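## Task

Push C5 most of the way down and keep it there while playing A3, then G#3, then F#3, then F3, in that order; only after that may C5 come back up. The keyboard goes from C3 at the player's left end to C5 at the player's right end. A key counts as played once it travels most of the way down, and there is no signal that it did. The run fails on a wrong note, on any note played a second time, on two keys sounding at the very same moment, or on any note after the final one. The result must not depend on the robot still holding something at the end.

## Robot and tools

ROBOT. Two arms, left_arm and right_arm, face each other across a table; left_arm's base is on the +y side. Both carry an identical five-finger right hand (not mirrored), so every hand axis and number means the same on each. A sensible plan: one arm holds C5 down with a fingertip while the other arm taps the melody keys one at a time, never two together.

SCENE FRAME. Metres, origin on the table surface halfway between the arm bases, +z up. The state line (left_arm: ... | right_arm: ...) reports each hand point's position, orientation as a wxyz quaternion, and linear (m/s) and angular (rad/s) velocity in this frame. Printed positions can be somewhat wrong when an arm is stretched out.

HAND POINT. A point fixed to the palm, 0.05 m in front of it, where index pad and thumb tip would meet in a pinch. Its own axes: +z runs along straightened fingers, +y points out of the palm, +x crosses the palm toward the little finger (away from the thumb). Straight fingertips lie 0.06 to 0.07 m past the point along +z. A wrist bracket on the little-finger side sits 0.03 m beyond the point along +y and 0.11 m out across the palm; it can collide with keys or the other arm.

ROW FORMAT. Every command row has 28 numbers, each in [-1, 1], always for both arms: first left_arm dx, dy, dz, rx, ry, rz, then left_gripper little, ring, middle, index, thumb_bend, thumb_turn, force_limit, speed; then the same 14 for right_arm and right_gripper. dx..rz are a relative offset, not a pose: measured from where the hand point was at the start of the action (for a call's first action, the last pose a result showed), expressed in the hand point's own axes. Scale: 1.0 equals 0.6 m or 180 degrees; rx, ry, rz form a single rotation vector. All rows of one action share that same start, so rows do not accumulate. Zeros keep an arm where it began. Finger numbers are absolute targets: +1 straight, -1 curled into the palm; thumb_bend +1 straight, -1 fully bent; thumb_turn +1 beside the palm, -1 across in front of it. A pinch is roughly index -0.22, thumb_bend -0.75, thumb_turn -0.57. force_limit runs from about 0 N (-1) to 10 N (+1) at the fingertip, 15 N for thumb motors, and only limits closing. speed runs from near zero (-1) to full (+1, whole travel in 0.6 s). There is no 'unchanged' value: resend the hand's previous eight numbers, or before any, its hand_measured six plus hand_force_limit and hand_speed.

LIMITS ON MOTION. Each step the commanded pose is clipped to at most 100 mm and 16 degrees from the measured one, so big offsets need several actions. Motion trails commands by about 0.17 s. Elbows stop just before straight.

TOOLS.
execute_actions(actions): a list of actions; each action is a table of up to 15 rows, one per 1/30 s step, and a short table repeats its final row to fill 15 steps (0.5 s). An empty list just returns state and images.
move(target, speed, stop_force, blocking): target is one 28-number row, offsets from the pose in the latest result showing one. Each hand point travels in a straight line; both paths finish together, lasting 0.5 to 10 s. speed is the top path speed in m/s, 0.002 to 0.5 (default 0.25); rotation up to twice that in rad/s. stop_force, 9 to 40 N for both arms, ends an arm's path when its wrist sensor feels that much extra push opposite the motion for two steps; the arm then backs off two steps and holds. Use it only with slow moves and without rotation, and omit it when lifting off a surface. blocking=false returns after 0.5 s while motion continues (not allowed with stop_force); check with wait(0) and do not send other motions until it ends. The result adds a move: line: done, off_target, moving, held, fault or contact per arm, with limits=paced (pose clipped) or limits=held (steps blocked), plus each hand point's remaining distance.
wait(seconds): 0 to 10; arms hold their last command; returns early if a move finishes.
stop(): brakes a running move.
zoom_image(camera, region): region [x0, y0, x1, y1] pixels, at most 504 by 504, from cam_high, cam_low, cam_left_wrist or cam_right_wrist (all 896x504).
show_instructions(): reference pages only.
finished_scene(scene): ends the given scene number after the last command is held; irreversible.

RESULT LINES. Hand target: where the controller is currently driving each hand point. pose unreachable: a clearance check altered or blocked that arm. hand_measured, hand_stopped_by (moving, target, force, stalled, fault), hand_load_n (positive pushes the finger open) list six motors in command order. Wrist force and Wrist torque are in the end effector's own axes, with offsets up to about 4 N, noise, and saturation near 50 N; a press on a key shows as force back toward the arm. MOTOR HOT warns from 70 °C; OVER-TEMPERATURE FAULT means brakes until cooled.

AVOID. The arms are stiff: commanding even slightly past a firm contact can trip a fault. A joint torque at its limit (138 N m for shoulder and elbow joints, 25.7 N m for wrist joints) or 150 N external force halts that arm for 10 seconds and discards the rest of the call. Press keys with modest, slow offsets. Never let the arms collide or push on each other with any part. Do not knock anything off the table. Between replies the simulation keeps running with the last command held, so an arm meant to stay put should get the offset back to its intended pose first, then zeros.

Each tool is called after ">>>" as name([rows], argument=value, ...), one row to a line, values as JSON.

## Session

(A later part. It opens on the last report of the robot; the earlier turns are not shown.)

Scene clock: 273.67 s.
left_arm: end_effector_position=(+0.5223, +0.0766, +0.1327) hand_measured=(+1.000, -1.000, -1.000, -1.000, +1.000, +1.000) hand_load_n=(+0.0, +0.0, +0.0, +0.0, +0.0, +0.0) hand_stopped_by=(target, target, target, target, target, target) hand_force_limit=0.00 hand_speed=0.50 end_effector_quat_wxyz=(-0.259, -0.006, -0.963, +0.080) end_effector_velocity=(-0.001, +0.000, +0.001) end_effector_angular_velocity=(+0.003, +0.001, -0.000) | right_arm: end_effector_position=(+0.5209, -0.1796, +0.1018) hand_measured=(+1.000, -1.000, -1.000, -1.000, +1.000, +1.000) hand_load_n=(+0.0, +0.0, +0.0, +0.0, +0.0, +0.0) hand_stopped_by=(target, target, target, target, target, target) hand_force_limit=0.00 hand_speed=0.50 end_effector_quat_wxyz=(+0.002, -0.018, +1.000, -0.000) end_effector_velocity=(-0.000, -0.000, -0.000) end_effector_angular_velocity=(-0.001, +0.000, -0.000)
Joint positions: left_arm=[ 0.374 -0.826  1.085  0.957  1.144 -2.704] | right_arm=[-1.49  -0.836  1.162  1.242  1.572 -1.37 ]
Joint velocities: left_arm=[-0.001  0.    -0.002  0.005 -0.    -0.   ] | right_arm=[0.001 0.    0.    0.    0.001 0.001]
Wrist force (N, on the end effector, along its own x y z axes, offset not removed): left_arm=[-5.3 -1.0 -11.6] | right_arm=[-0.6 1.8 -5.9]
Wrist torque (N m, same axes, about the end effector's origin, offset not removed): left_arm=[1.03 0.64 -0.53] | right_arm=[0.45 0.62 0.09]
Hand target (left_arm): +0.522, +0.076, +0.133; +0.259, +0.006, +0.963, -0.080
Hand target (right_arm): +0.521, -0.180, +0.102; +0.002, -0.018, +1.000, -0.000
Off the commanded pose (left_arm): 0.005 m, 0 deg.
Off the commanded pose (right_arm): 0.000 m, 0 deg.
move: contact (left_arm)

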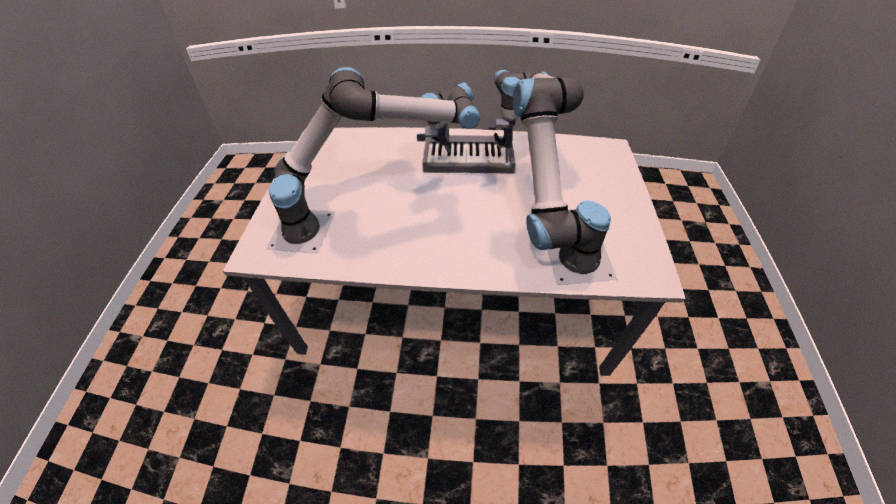

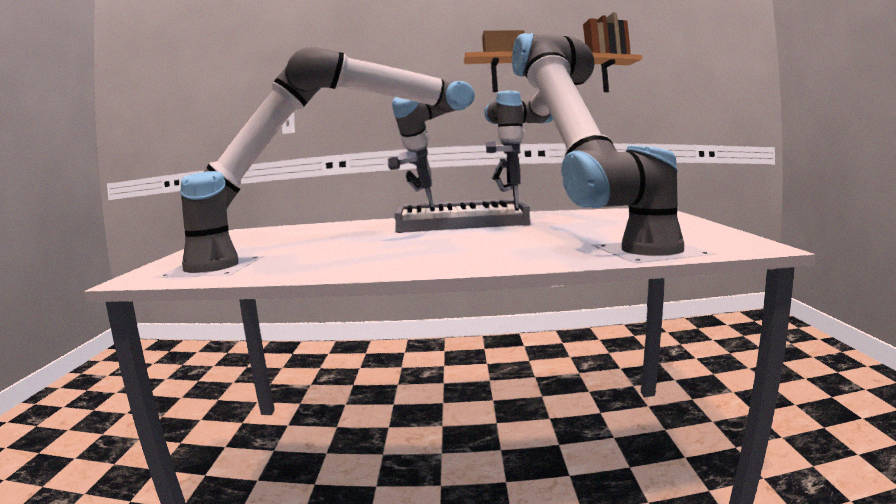

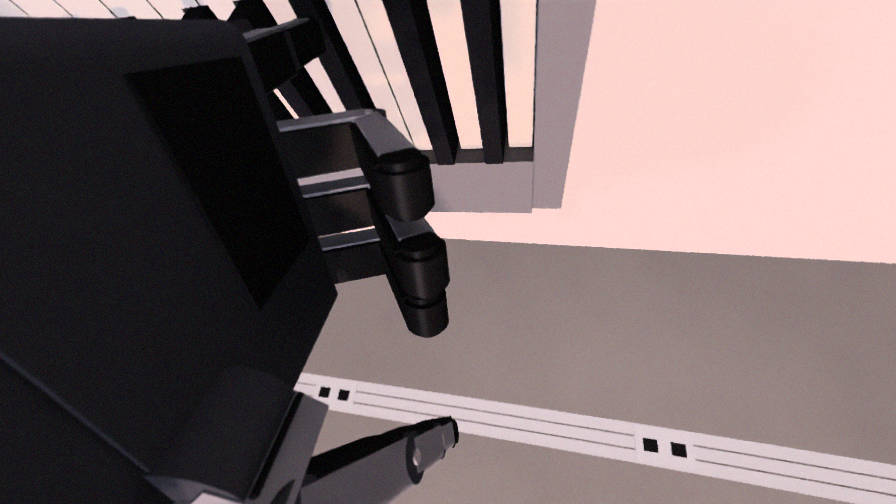

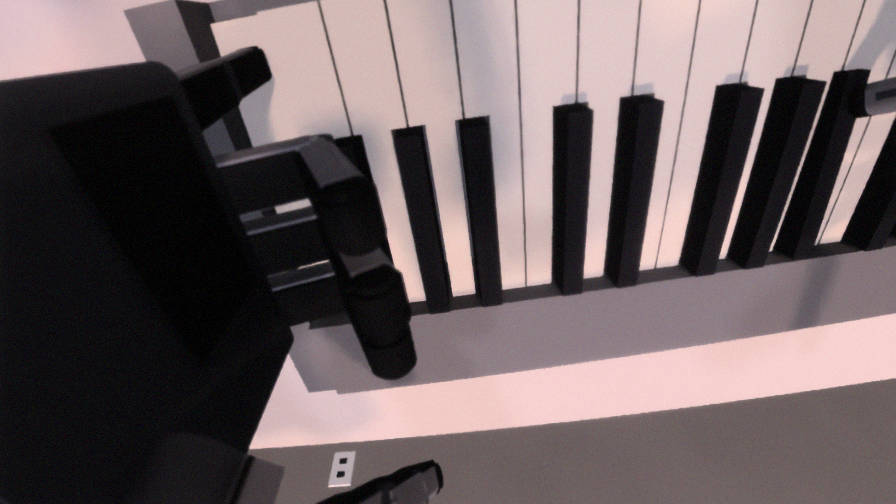

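>>> move(target=[-0.00916,-0.00277,-0.01567,0,0,0,1,-1,-1,-1,1,1,0,0.5,0,0,0,0,0,0,1,-1,-1,-1,1,1,0,0.5], speed=0.04)

>>> move(target=[0.06085,0.0068,-0.03678,0,0,0,1,-1,-1,-1,1,1,0,0.5,0,0,0,0,0,0,1,-1,-1,-1,1,1,0,0.5], speed=0.07)

>>> move(target=[0.01083,0.00327,0.01852,0,0,0,1,-1,-1,-1,1,1,0,0.5,0,0,0,0,0,0,1,-1,-1,-1,1,1,0,0.5], speed=0.03)

>>> zoom_image(camera="cam_left_wrist", region=[220, 0, 420, 110])

>>> zoom_image(camera="cam_low", region=[400, 185, 460, 225])

Scene clock: 290.67 s.
left_arm: end_effector_position=(+0.5223, +0.0766, +0.1434) hand_measured=(+1.000, -1.000, -1.000, -1.000, +1.000, +1.000) hand_load_n=(+0.0, +0.0, +0.0, +0.0, +0.0, +0.0) hand_stopped_by=(target, target, target, target, target, target) hand_force_limit=0.00 hand_speed=0.50 end_effector_quat_wxyz=(-0.259, -0.006, -0.963, +0.080) end_effector_velocity=(+0.000, +0.000, +0.003) end_effector_angular_velocity=(-0.000, -0.000, +0.000) | right_arm: end_effector_position=(+0.5209, -0.1796, +0.1018) hand_measured=(+1.000, -1.000, -1.000, -1.000, +1.000, +1.000) hand_load_n=(+0.0, +0.0, +0.0, +0.0, +0.0, +0.0) hand_stopped_by=(target, target, target, target, target, target) hand_force_limit=0.00 hand_speed=0.50 end_effector_quat_wxyz=(+0.002, -0.018, +1.000, -0.000) end_effector_velocity=(+0.000, +0.001, +0.000) end_effector_angular_velocity=(+0.002, -0.003, +0.002)
Joint positions: left_arm=[ 0.374 -0.833  1.069  0.98   1.144 -2.704] | right_arm=[-1.49  -0.836  1.162  1.242  1.572 -1.37 ]
Joint velocities: left_arm=[ 0.001 -0.002 -0.004  0.006  0.     0.   ] | right_arm=[ 0.001 -0.001 -0.    -0.002 -0.001 -0.001]
Wrist force (N, on the end effector, along its own x y z axes, offset not removed): left_arm=[-1.6 1.7 0.2] | right_arm=[0.8 -0.8 -6.4]
Wrist torque (N m, same axes, about the end effector's origin, offset not removed): left_arm=[0.24 0.22 -0.14] | right_arm=[0.26 0.44 0.02]
Hand target (left_arm): +0.522, +0.077, +0.144; +0.259, +0.006, +0.963, -0.080
Hand target (right_arm): +0.521, -0.180, +0.102; +0.002, -0.018, +1.000, -0.000
Off the commanded pose (left_arm): 0.000 m, 0 deg.
Off the commanded pose (right_arm): 0.000 m, 0 deg.
move: done

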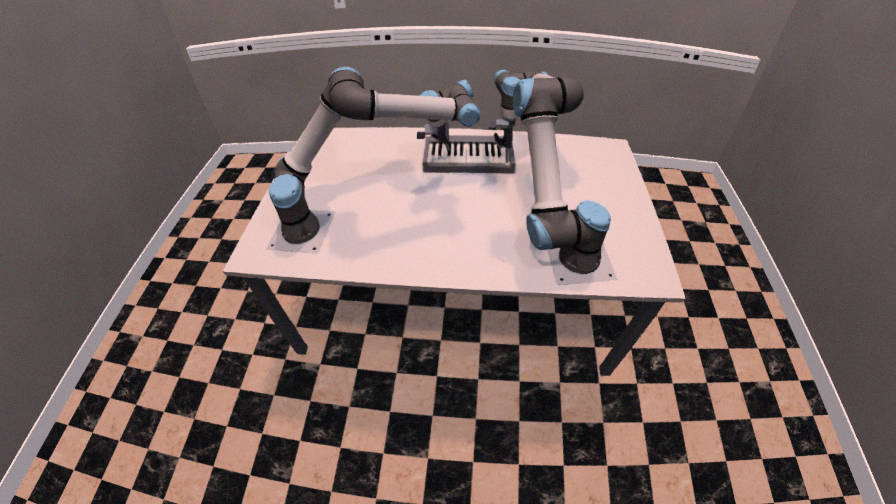

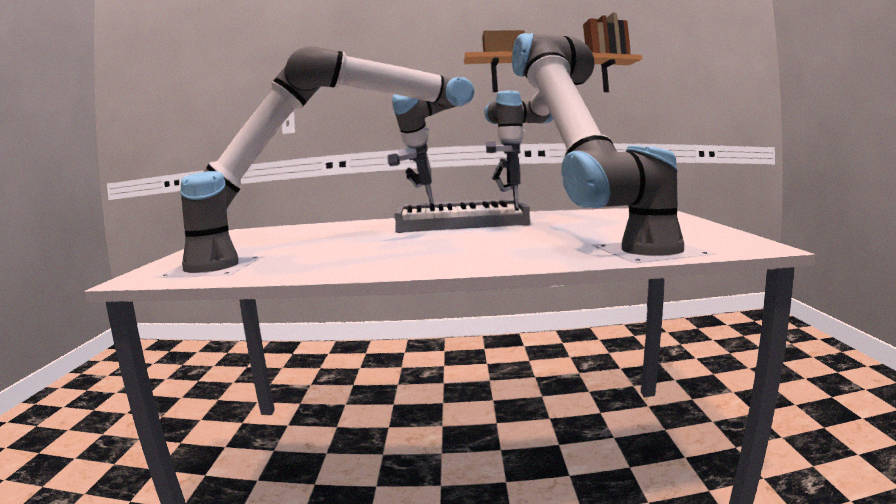

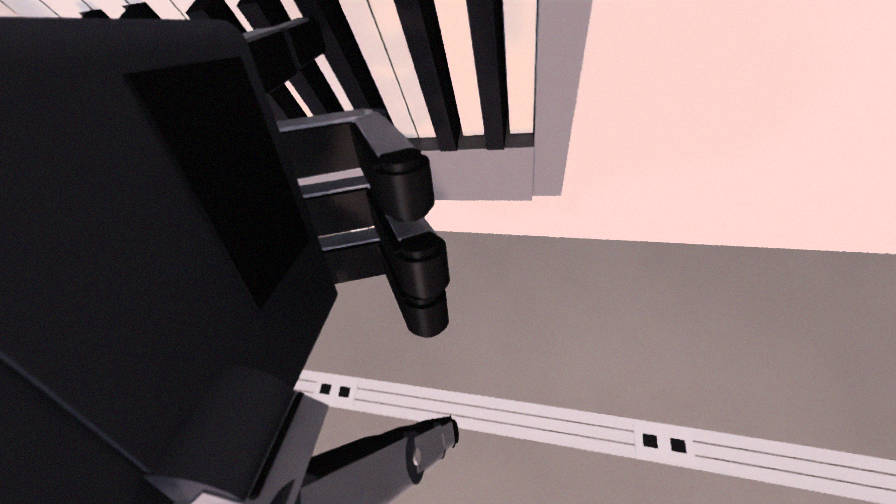

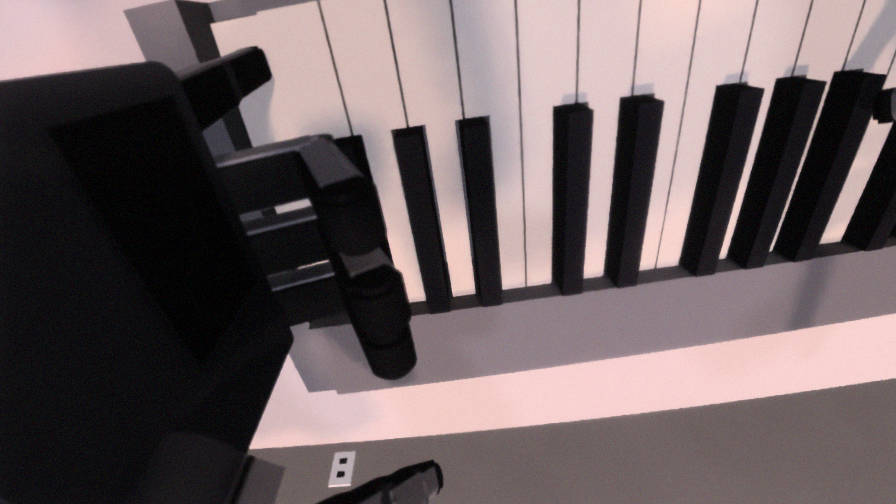

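Scene clock: 291.77 s.
left_arm: end_effector_position=(+0.4803, +0.0829, +0.1435) hand_measured=(+1.000, -1.000, -1.000, -1.000, +1.000, +1.000) hand_load_n=(+0.0, +0.0, +0.0, +0.0, +0.0, +0.0) hand_stopped_by=(target, target, target, target, target, target) hand_force_limit=0.00 hand_speed=0.50 end_effector_quat_wxyz=(-0.259, -0.006, -0.963, +0.080) end_effector_velocity=(-0.003, +0.000, +0.000) end_effector_angular_velocity=(-0.001, -0.001, -0.001) | right_arm: end_effector_position=(+0.5209, -0.1796, +0.1018) hand_measured=(+1.000, -1.000, -1.000, -1.000, +1.000, +1.000) hand_load_n=(+0.0, +0.0, +0.0, +0.0, +0.0, +0.0) hand_stopped_by=(target, target, target, target, target, target) hand_force_limit=0.00 hand_speed=0.50 end_effector_quat_wxyz=(+0.002, -0.018, +1.000, -0.000) end_effector_velocity=(+0.000, -0.001, -0.000) end_effector_angular_velocity=(-0.001, +0.001, -0.001)
Joint positions: left_arm=[ 0.306 -0.899  1.19   0.955  1.121 -2.775] | right_arm=[-1.49  -0.836  1.162  1.242  1.572 -1.37 ]
Joint velocities: left_arm=[-0.005 -0.005  0.009 -0.002 -0.002 -0.005] | right_arm=[-0.001  0.     0.     0.001  0.001  0.   ]
Wrist force (N, on the end effector, along its own x y z axes, offset not removed): left_arm=[-1.1 1.5 0.2] | right_arm=[1.2 2.9 -9.0]
Wrist torque (N m, same axes, about the end effector's origin, offset not removed): left_arm=[0.23 -0.03 -0.20] | right_arm=[0.82 0.73 0.08]
Hand target (left_arm): +0.480, +0.083, +0.144; +0.259, +0.006, +0.963, -0.080
Hand target (right_arm): +0.521, -0.180, +0.102; +0.002, -0.018, +1.000, -0.000
Off the commanded pose (left_arm): 0.000 m, 0 deg.
Off the commanded pose (right_arm): 0.000 m, 0 deg.
move: done

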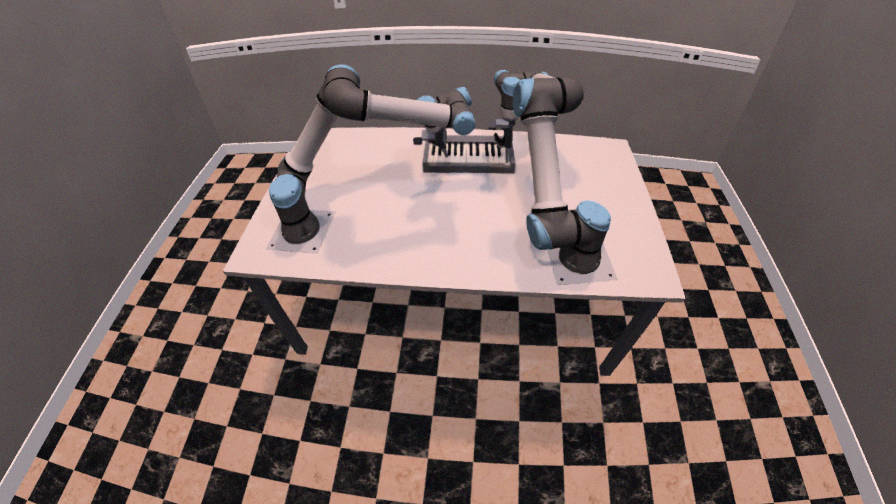

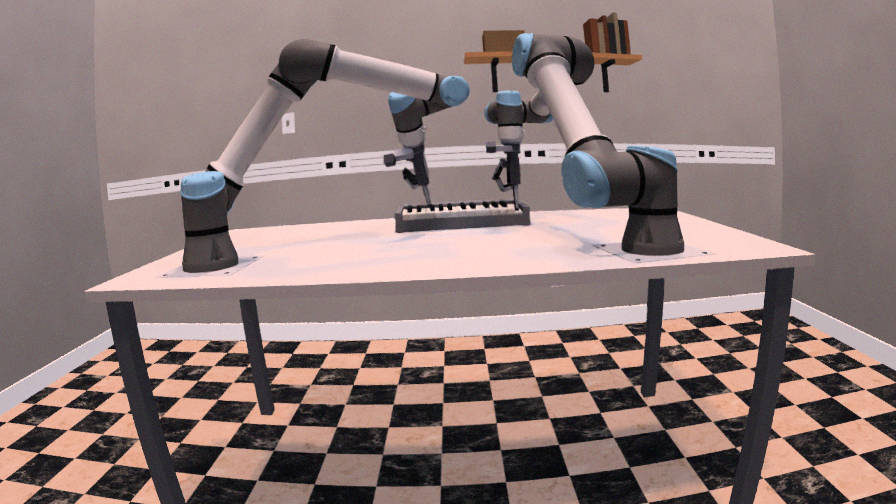

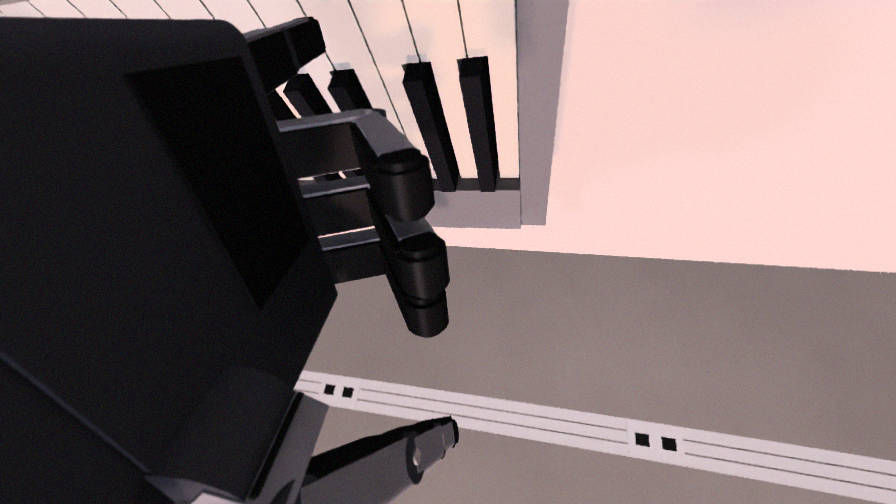

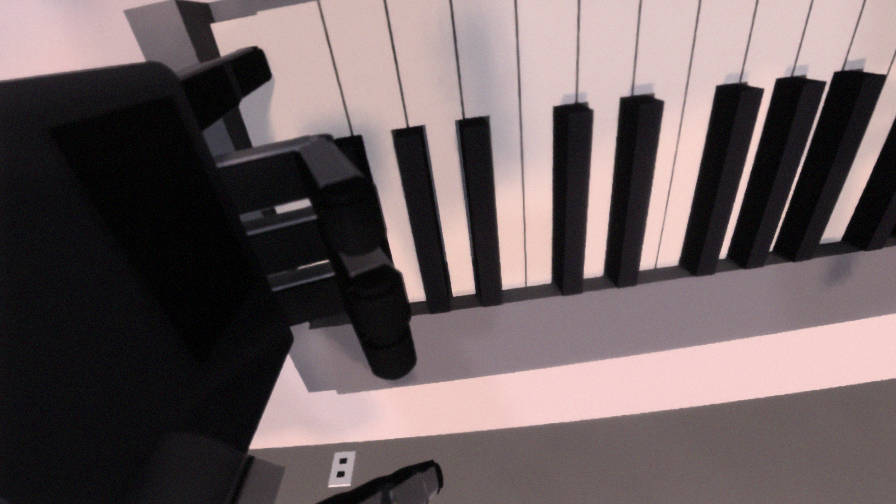

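Scene clock: 292.60 s.
left_arm: end_effector_position=(+0.4802, +0.0829, +0.1308) hand_measured=(+1.000, -1.000, -1.000, -1.000, +1.000, +1.000) hand_load_n=(+0.0, +0.0, +0.0, +0.0, +0.0, +0.0) hand_stopped_by=(target, target, target, target, target, target) hand_force_limit=0.00 hand_speed=0.50 end_effector_quat_wxyz=(-0.259, -0.006, -0.963, +0.080) end_effector_velocity=(-0.000, -0.000, -0.003) end_effector_angular_velocity=(-0.000, +0.000, -0.000) | right_arm: end_effector_position=(+0.5209, -0.1796, +0.1018) hand_measured=(+1.000, -1.000, -1.000, -1.000, +1.000, +1.000) hand_load_n=(+0.0, +0.0, +0.0, +0.0, +0.0, +0.0) hand_stopped_by=(target, target, target, target, target, target) hand_force_limit=0.00 hand_speed=0.50 end_effector_quat_wxyz=(+0.002, -0.018, +1.000, -0.000) end_effector_velocity=(-0.000, -0.000, +0.000) end_effector_angular_velocity=(-0.000, -0.000, +0.000)
Joint positions: left_arm=[ 0.306 -0.889  1.208  0.928  1.121 -2.775] | right_arm=[-1.49  -0.836  1.162  1.242  1.572 -1.37 ]
Joint velocities: left_arm=[-0.001  0.002  0.004 -0.005  0.    -0.   ] | right_arm=[ 0.    -0.     0.001 -0.     0.    -0.   ]
Wrist force (N, on the end effector, along its own x y z axes, offset not removed): left_arm=[-1.5 1.5 1.0] | right_arm=[-0.5 0.3 -8.7]
Wrist torque (N m, same axes, about the end effector's origin, offset not removed): left_arm=[0.18 -0.02 -0.14] | right_arm=[0.50 0.76 0.02]
Hand target (left_arm): +0.480, +0.083, +0.130; +0.259, +0.006, +0.963, -0.080
Hand target (right_arm): +0.521, -0.180, +0.102; +0.002, -0.018, +1.000, -0.000
Off the commanded pose (left_arm): 0.000 m, 0 deg.
Off the commanded pose (right_arm): 0.000 m, 0 deg.
move: done

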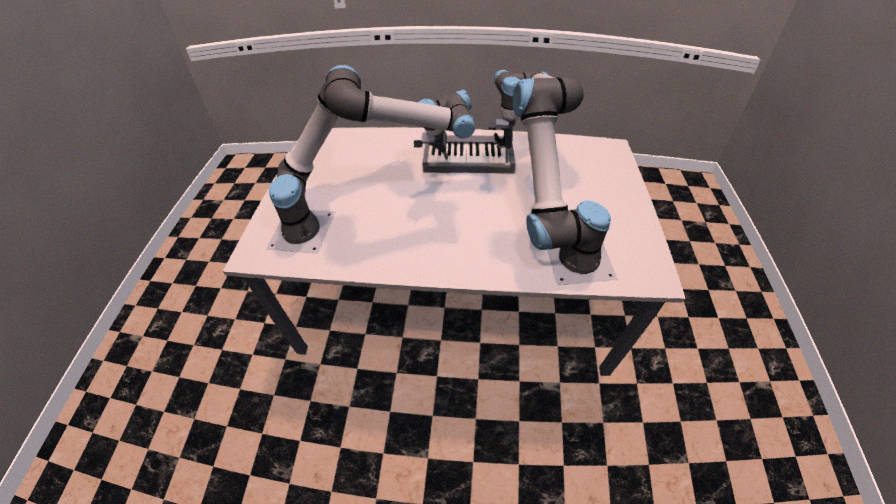

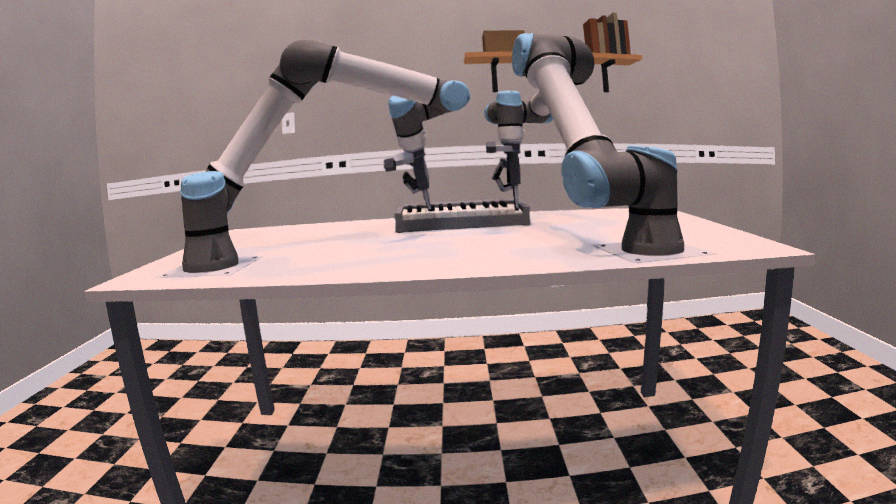

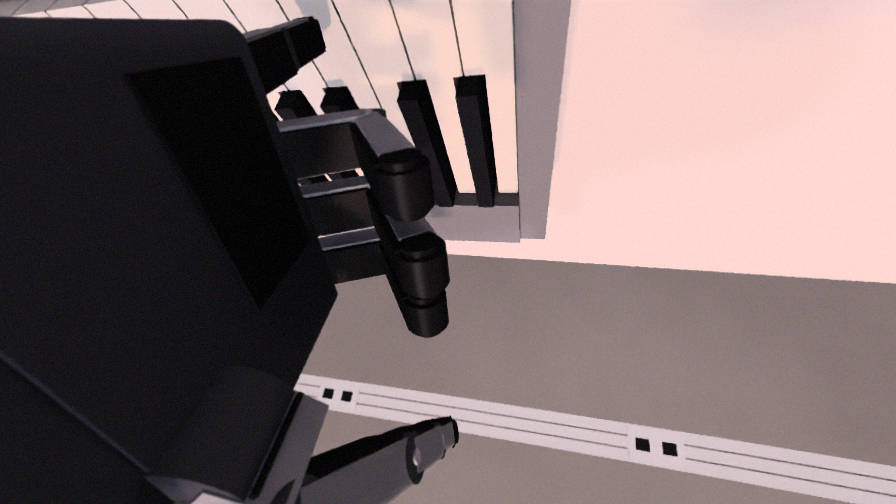

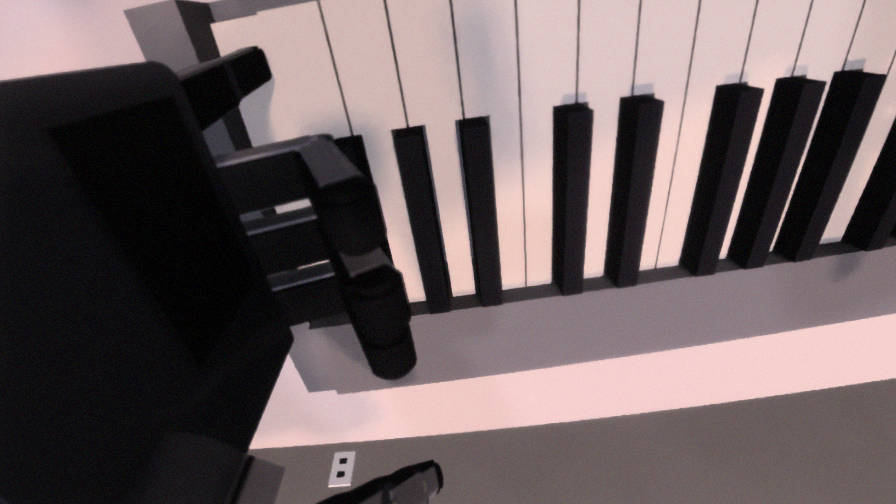

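Region (220, 0, 420, 110) of cam_left_wrist's 896x504 image, scaled by 2.520, with more detail than that image has; it fills the top 277 rows of this view, and the rest is white.

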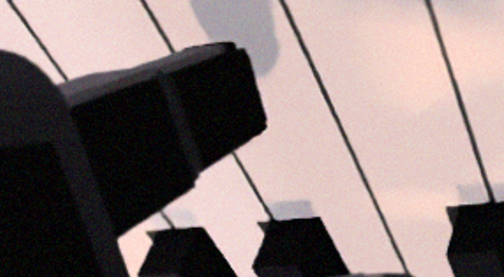

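Region (400, 185, 460, 225) of cam_low's 896x504 image, scaled by 8.400, with more detail than that image has.

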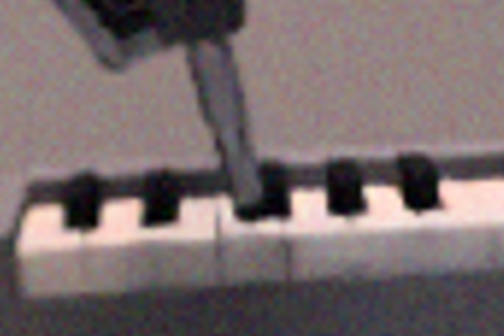

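>>> move(target=[0.015,0.0058,0.02545,0,0,0,1,-1,-1,-1,1,1,0,0.5,0,0,0,0,0,0,1,-1,-1,-1,1,1,0,0.5], speed=0.005, stop_force=9)

>>> zoom_image(camera="cam_low", region=[400, 185, 460, 225])

Scene clock: 302.10 s.
left_arm: end_effector_position=(+0.4802, +0.0836, +0.1177) hand_measured=(+1.000, -1.000, -1.000, -1.000, +1.000, +1.000) hand_load_n=(+0.5, +0.0, +0.0, +0.0, +0.0, +0.0) hand_stopped_by=(target, target, target, target, target, target) hand_force_limit=0.00 hand_speed=0.50 end_effector_quat_wxyz=(-0.259, -0.006, -0.963, +0.079) end_effector_velocity=(+0.000, +0.000, +0.002) end_effector_angular_velocity=(+0.002, +0.001, -0.000) | right_arm: end_effector_position=(+0.5209, -0.1796, +0.1018) hand_measured=(+1.000, -1.000, -1.000, -1.000, +1.000, +1.000) hand_load_n=(+0.0, +0.0, +0.0, +0.0, +0.0, +0.0) hand_stopped_by=(target, target, target, target, target, target) hand_force_limit=0.00 hand_speed=0.50 end_effector_quat_wxyz=(+0.002, -0.018, +1.000, -0.000) end_effector_velocity=(+0.000, -0.001, -0.000) end_effector_angular_velocity=(-0.003, -0.000, -0.000)
Joint positions: left_arm=[ 0.306 -0.88   1.227  0.899  1.121 -2.775] | right_arm=[-1.49  -0.836  1.162  1.242  1.572 -1.37 ]
Joint velocities: left_arm=[ 0.001 -0.001 -0.003  0.005  0.     0.001] | right_arm=[ 0.     0.    -0.     0.001  0.002  0.   ]
Wrist force (N, on the end effector, along its own x y z axes, offset not removed): left_arm=[-7.3 -3.4 -13.2] | right_arm=[0.6 1.8 -5.0]
Wrist torque (N m, same axes, about the end effector's origin, offset not removed): left_arm=[1.18 0.85 -0.82] | right_arm=[0.65 0.58 0.23]
Hand target (left_arm): +0.480, +0.083, +0.118; +0.259, +0.006, +0.963, -0.080
Hand target (right_arm): +0.521, -0.180, +0.102; +0.002, -0.018, +1.000, -0.000
Off the commanded pose (left_arm): 0.005 m, 0 deg.
Off the commanded pose (right_arm): 0.000 m, 0 deg.
move: contact (left_arm)

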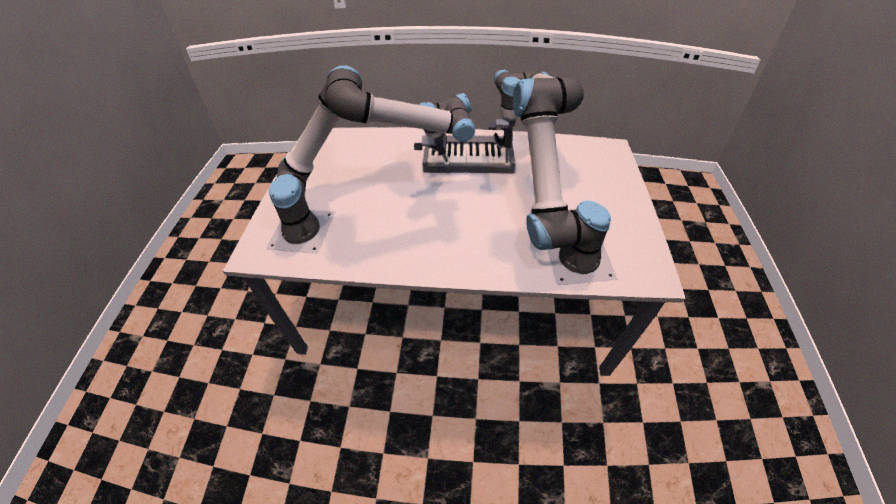

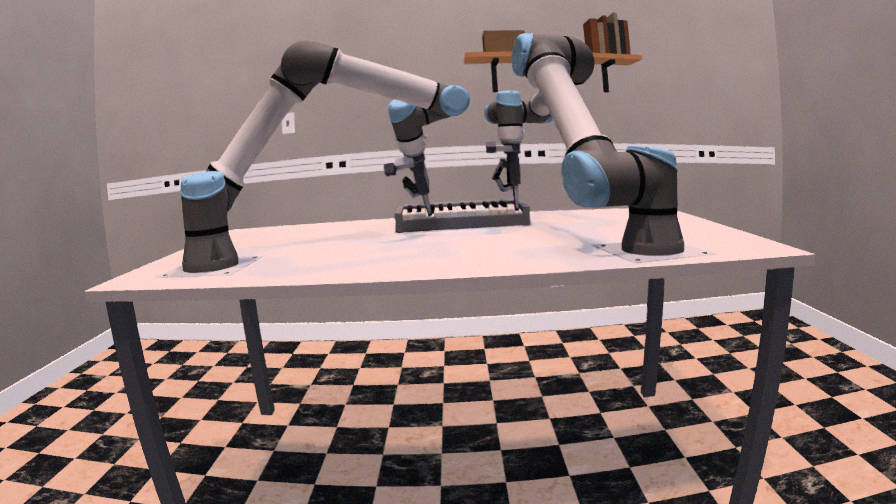

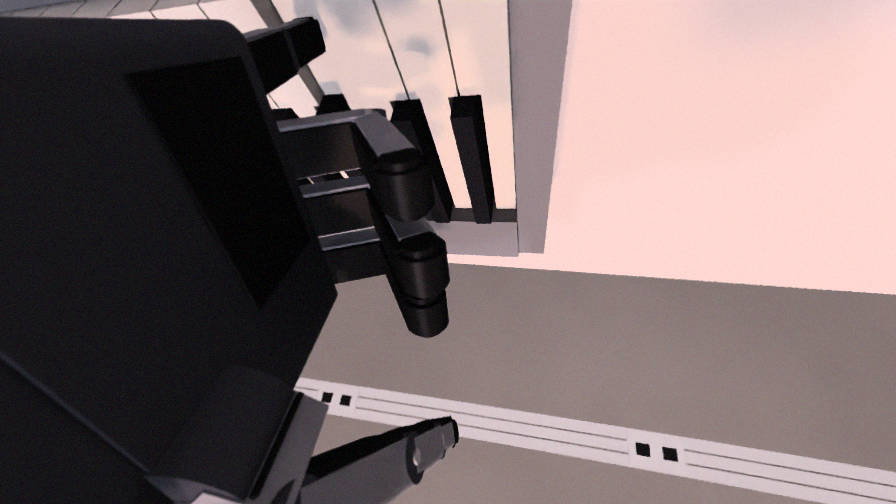

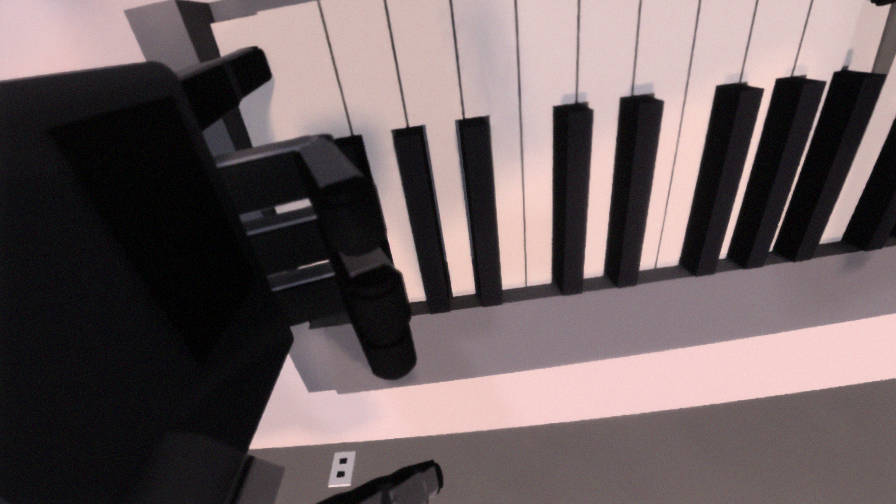

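Region (400, 185, 460, 225) of cam_low's 896x504 image, scaled by 8.400, with more detail than that image has.

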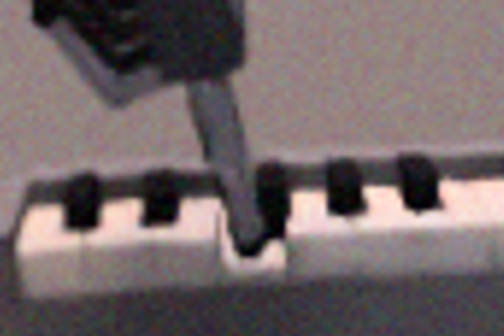

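F3 is down. Lifting both hands.

>>> move(target=[-0.02499,-0.00755,-0.04274,0,0,0,1,-1,-1,-1,1,1,0,0.5,0,0,-0.05,0,0,0,1,-1,-1,-1,1,1,0,0.5], speed=0.06)

Scene clock: 308.13 s.
left_arm: end_effector_position=(+0.4802, +0.0835, +0.1474) hand_measured=(+1.000, -1.000, -1.000, -1.000, +1.000, +1.000) hand_load_n=(+0.0, +0.0, +0.0, +0.0, +0.0, +0.0) hand_stopped_by=(target, target, target, target, target, target) hand_force_limit=0.00 hand_speed=0.50 end_effector_quat_wxyz=(-0.259, -0.006, -0.963, +0.079) end_effector_velocity=(+0.000, +0.000, +0.002) end_effector_angular_velocity=(+0.001, +0.000, +0.001) | right_arm: end_effector_position=(+0.5209, -0.1796, +0.1315) hand_measured=(+1.000, -1.000, -1.000, -1.000, +1.000, +1.000) hand_load_n=(+0.0, +0.0, +0.0, +0.0, +0.0, +0.0) hand_stopped_by=(target, target, target, target, target, target) hand_force_limit=0.00 hand_speed=0.50 end_effector_quat_wxyz=(+0.002, -0.018, +1.000, -0.000) end_effector_velocity=(-0.001, +0.000, +0.003) end_effector_angular_velocity=(+0.000, +0.002, +0.000)
Joint positions: left_arm=[ 0.306 -0.903  1.187  0.963  1.121 -2.775] | right_arm=[-1.49  -0.858  1.122  1.304  1.572 -1.369]
Joint velocities: left_arm=[ 0.    -0.001 -0.004  0.006 -0.    -0.001] | right_arm=[ 0.    -0.002 -0.003  0.007 -0.001  0.   ]
Wrist force (N, on the end effector, along its own x y z axes, offset not removed): left_arm=[-2.3 0.6 -1.1] | right_arm=[1.8 1.1 -3.5]
Wrist torque (N m, same axes, about the end effector's origin, offset not removed): left_arm=[0.16 0.26 -0.29] | right_arm=[0.50 -0.11 0.34]
Hand target (left_arm): +0.480, +0.084, +0.148; +0.259, +0.006, +0.963, -0.079
Hand target (right_arm): +0.521, -0.180, +0.132; +0.002, -0.018, +1.000, -0.000
Off the commanded pose (left_arm): 0.000 m, 0 deg.
Off the commanded pose (right_arm): 0.000 m, 0 deg.
move: done

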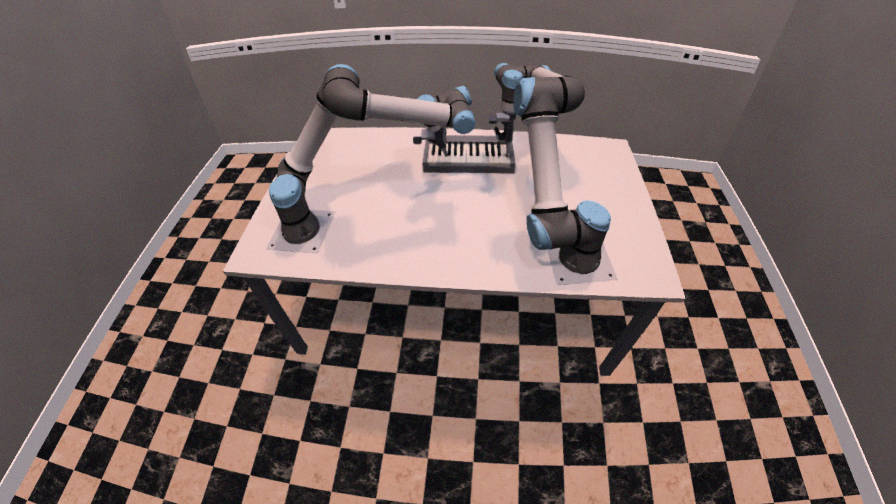

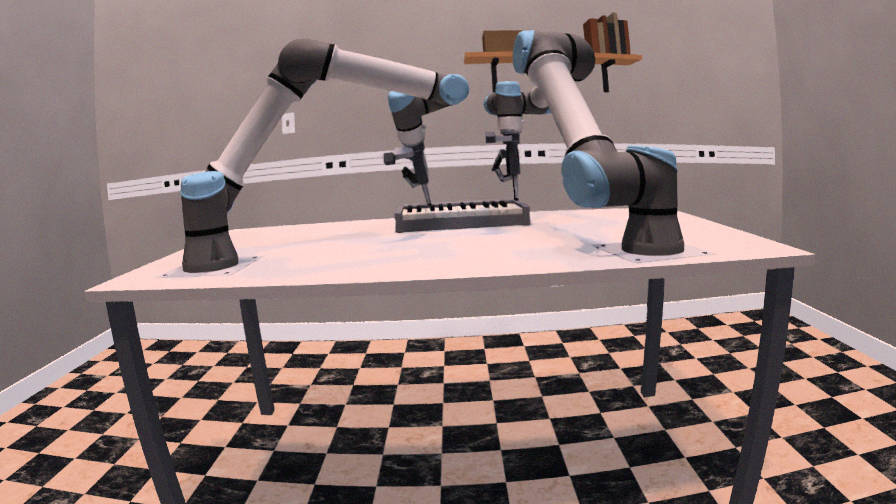

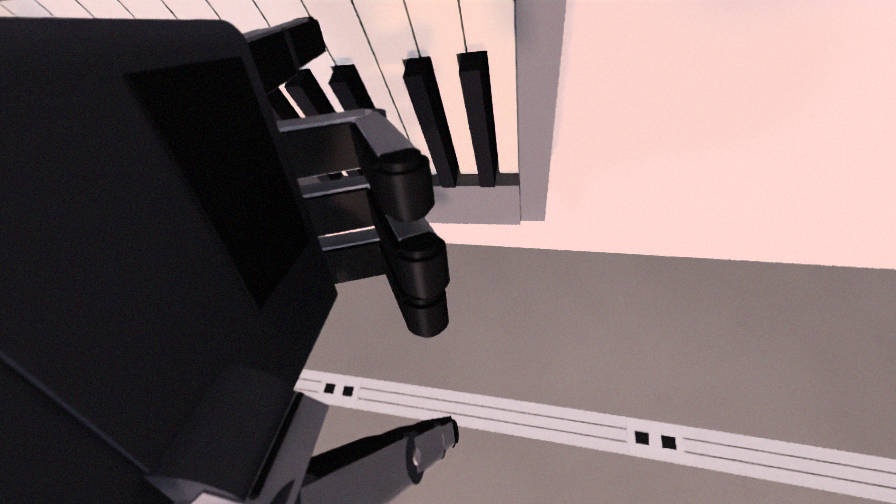

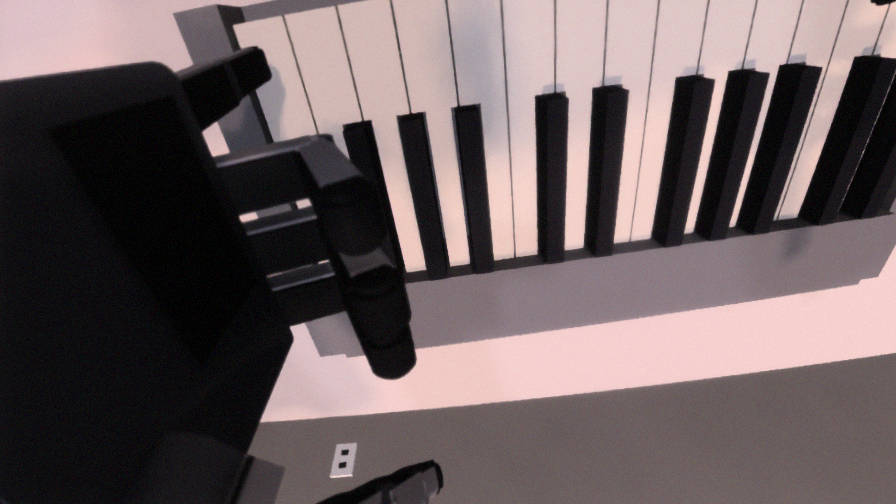

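>>> finished_scene(scene=2)

The scene is finished: the task was done.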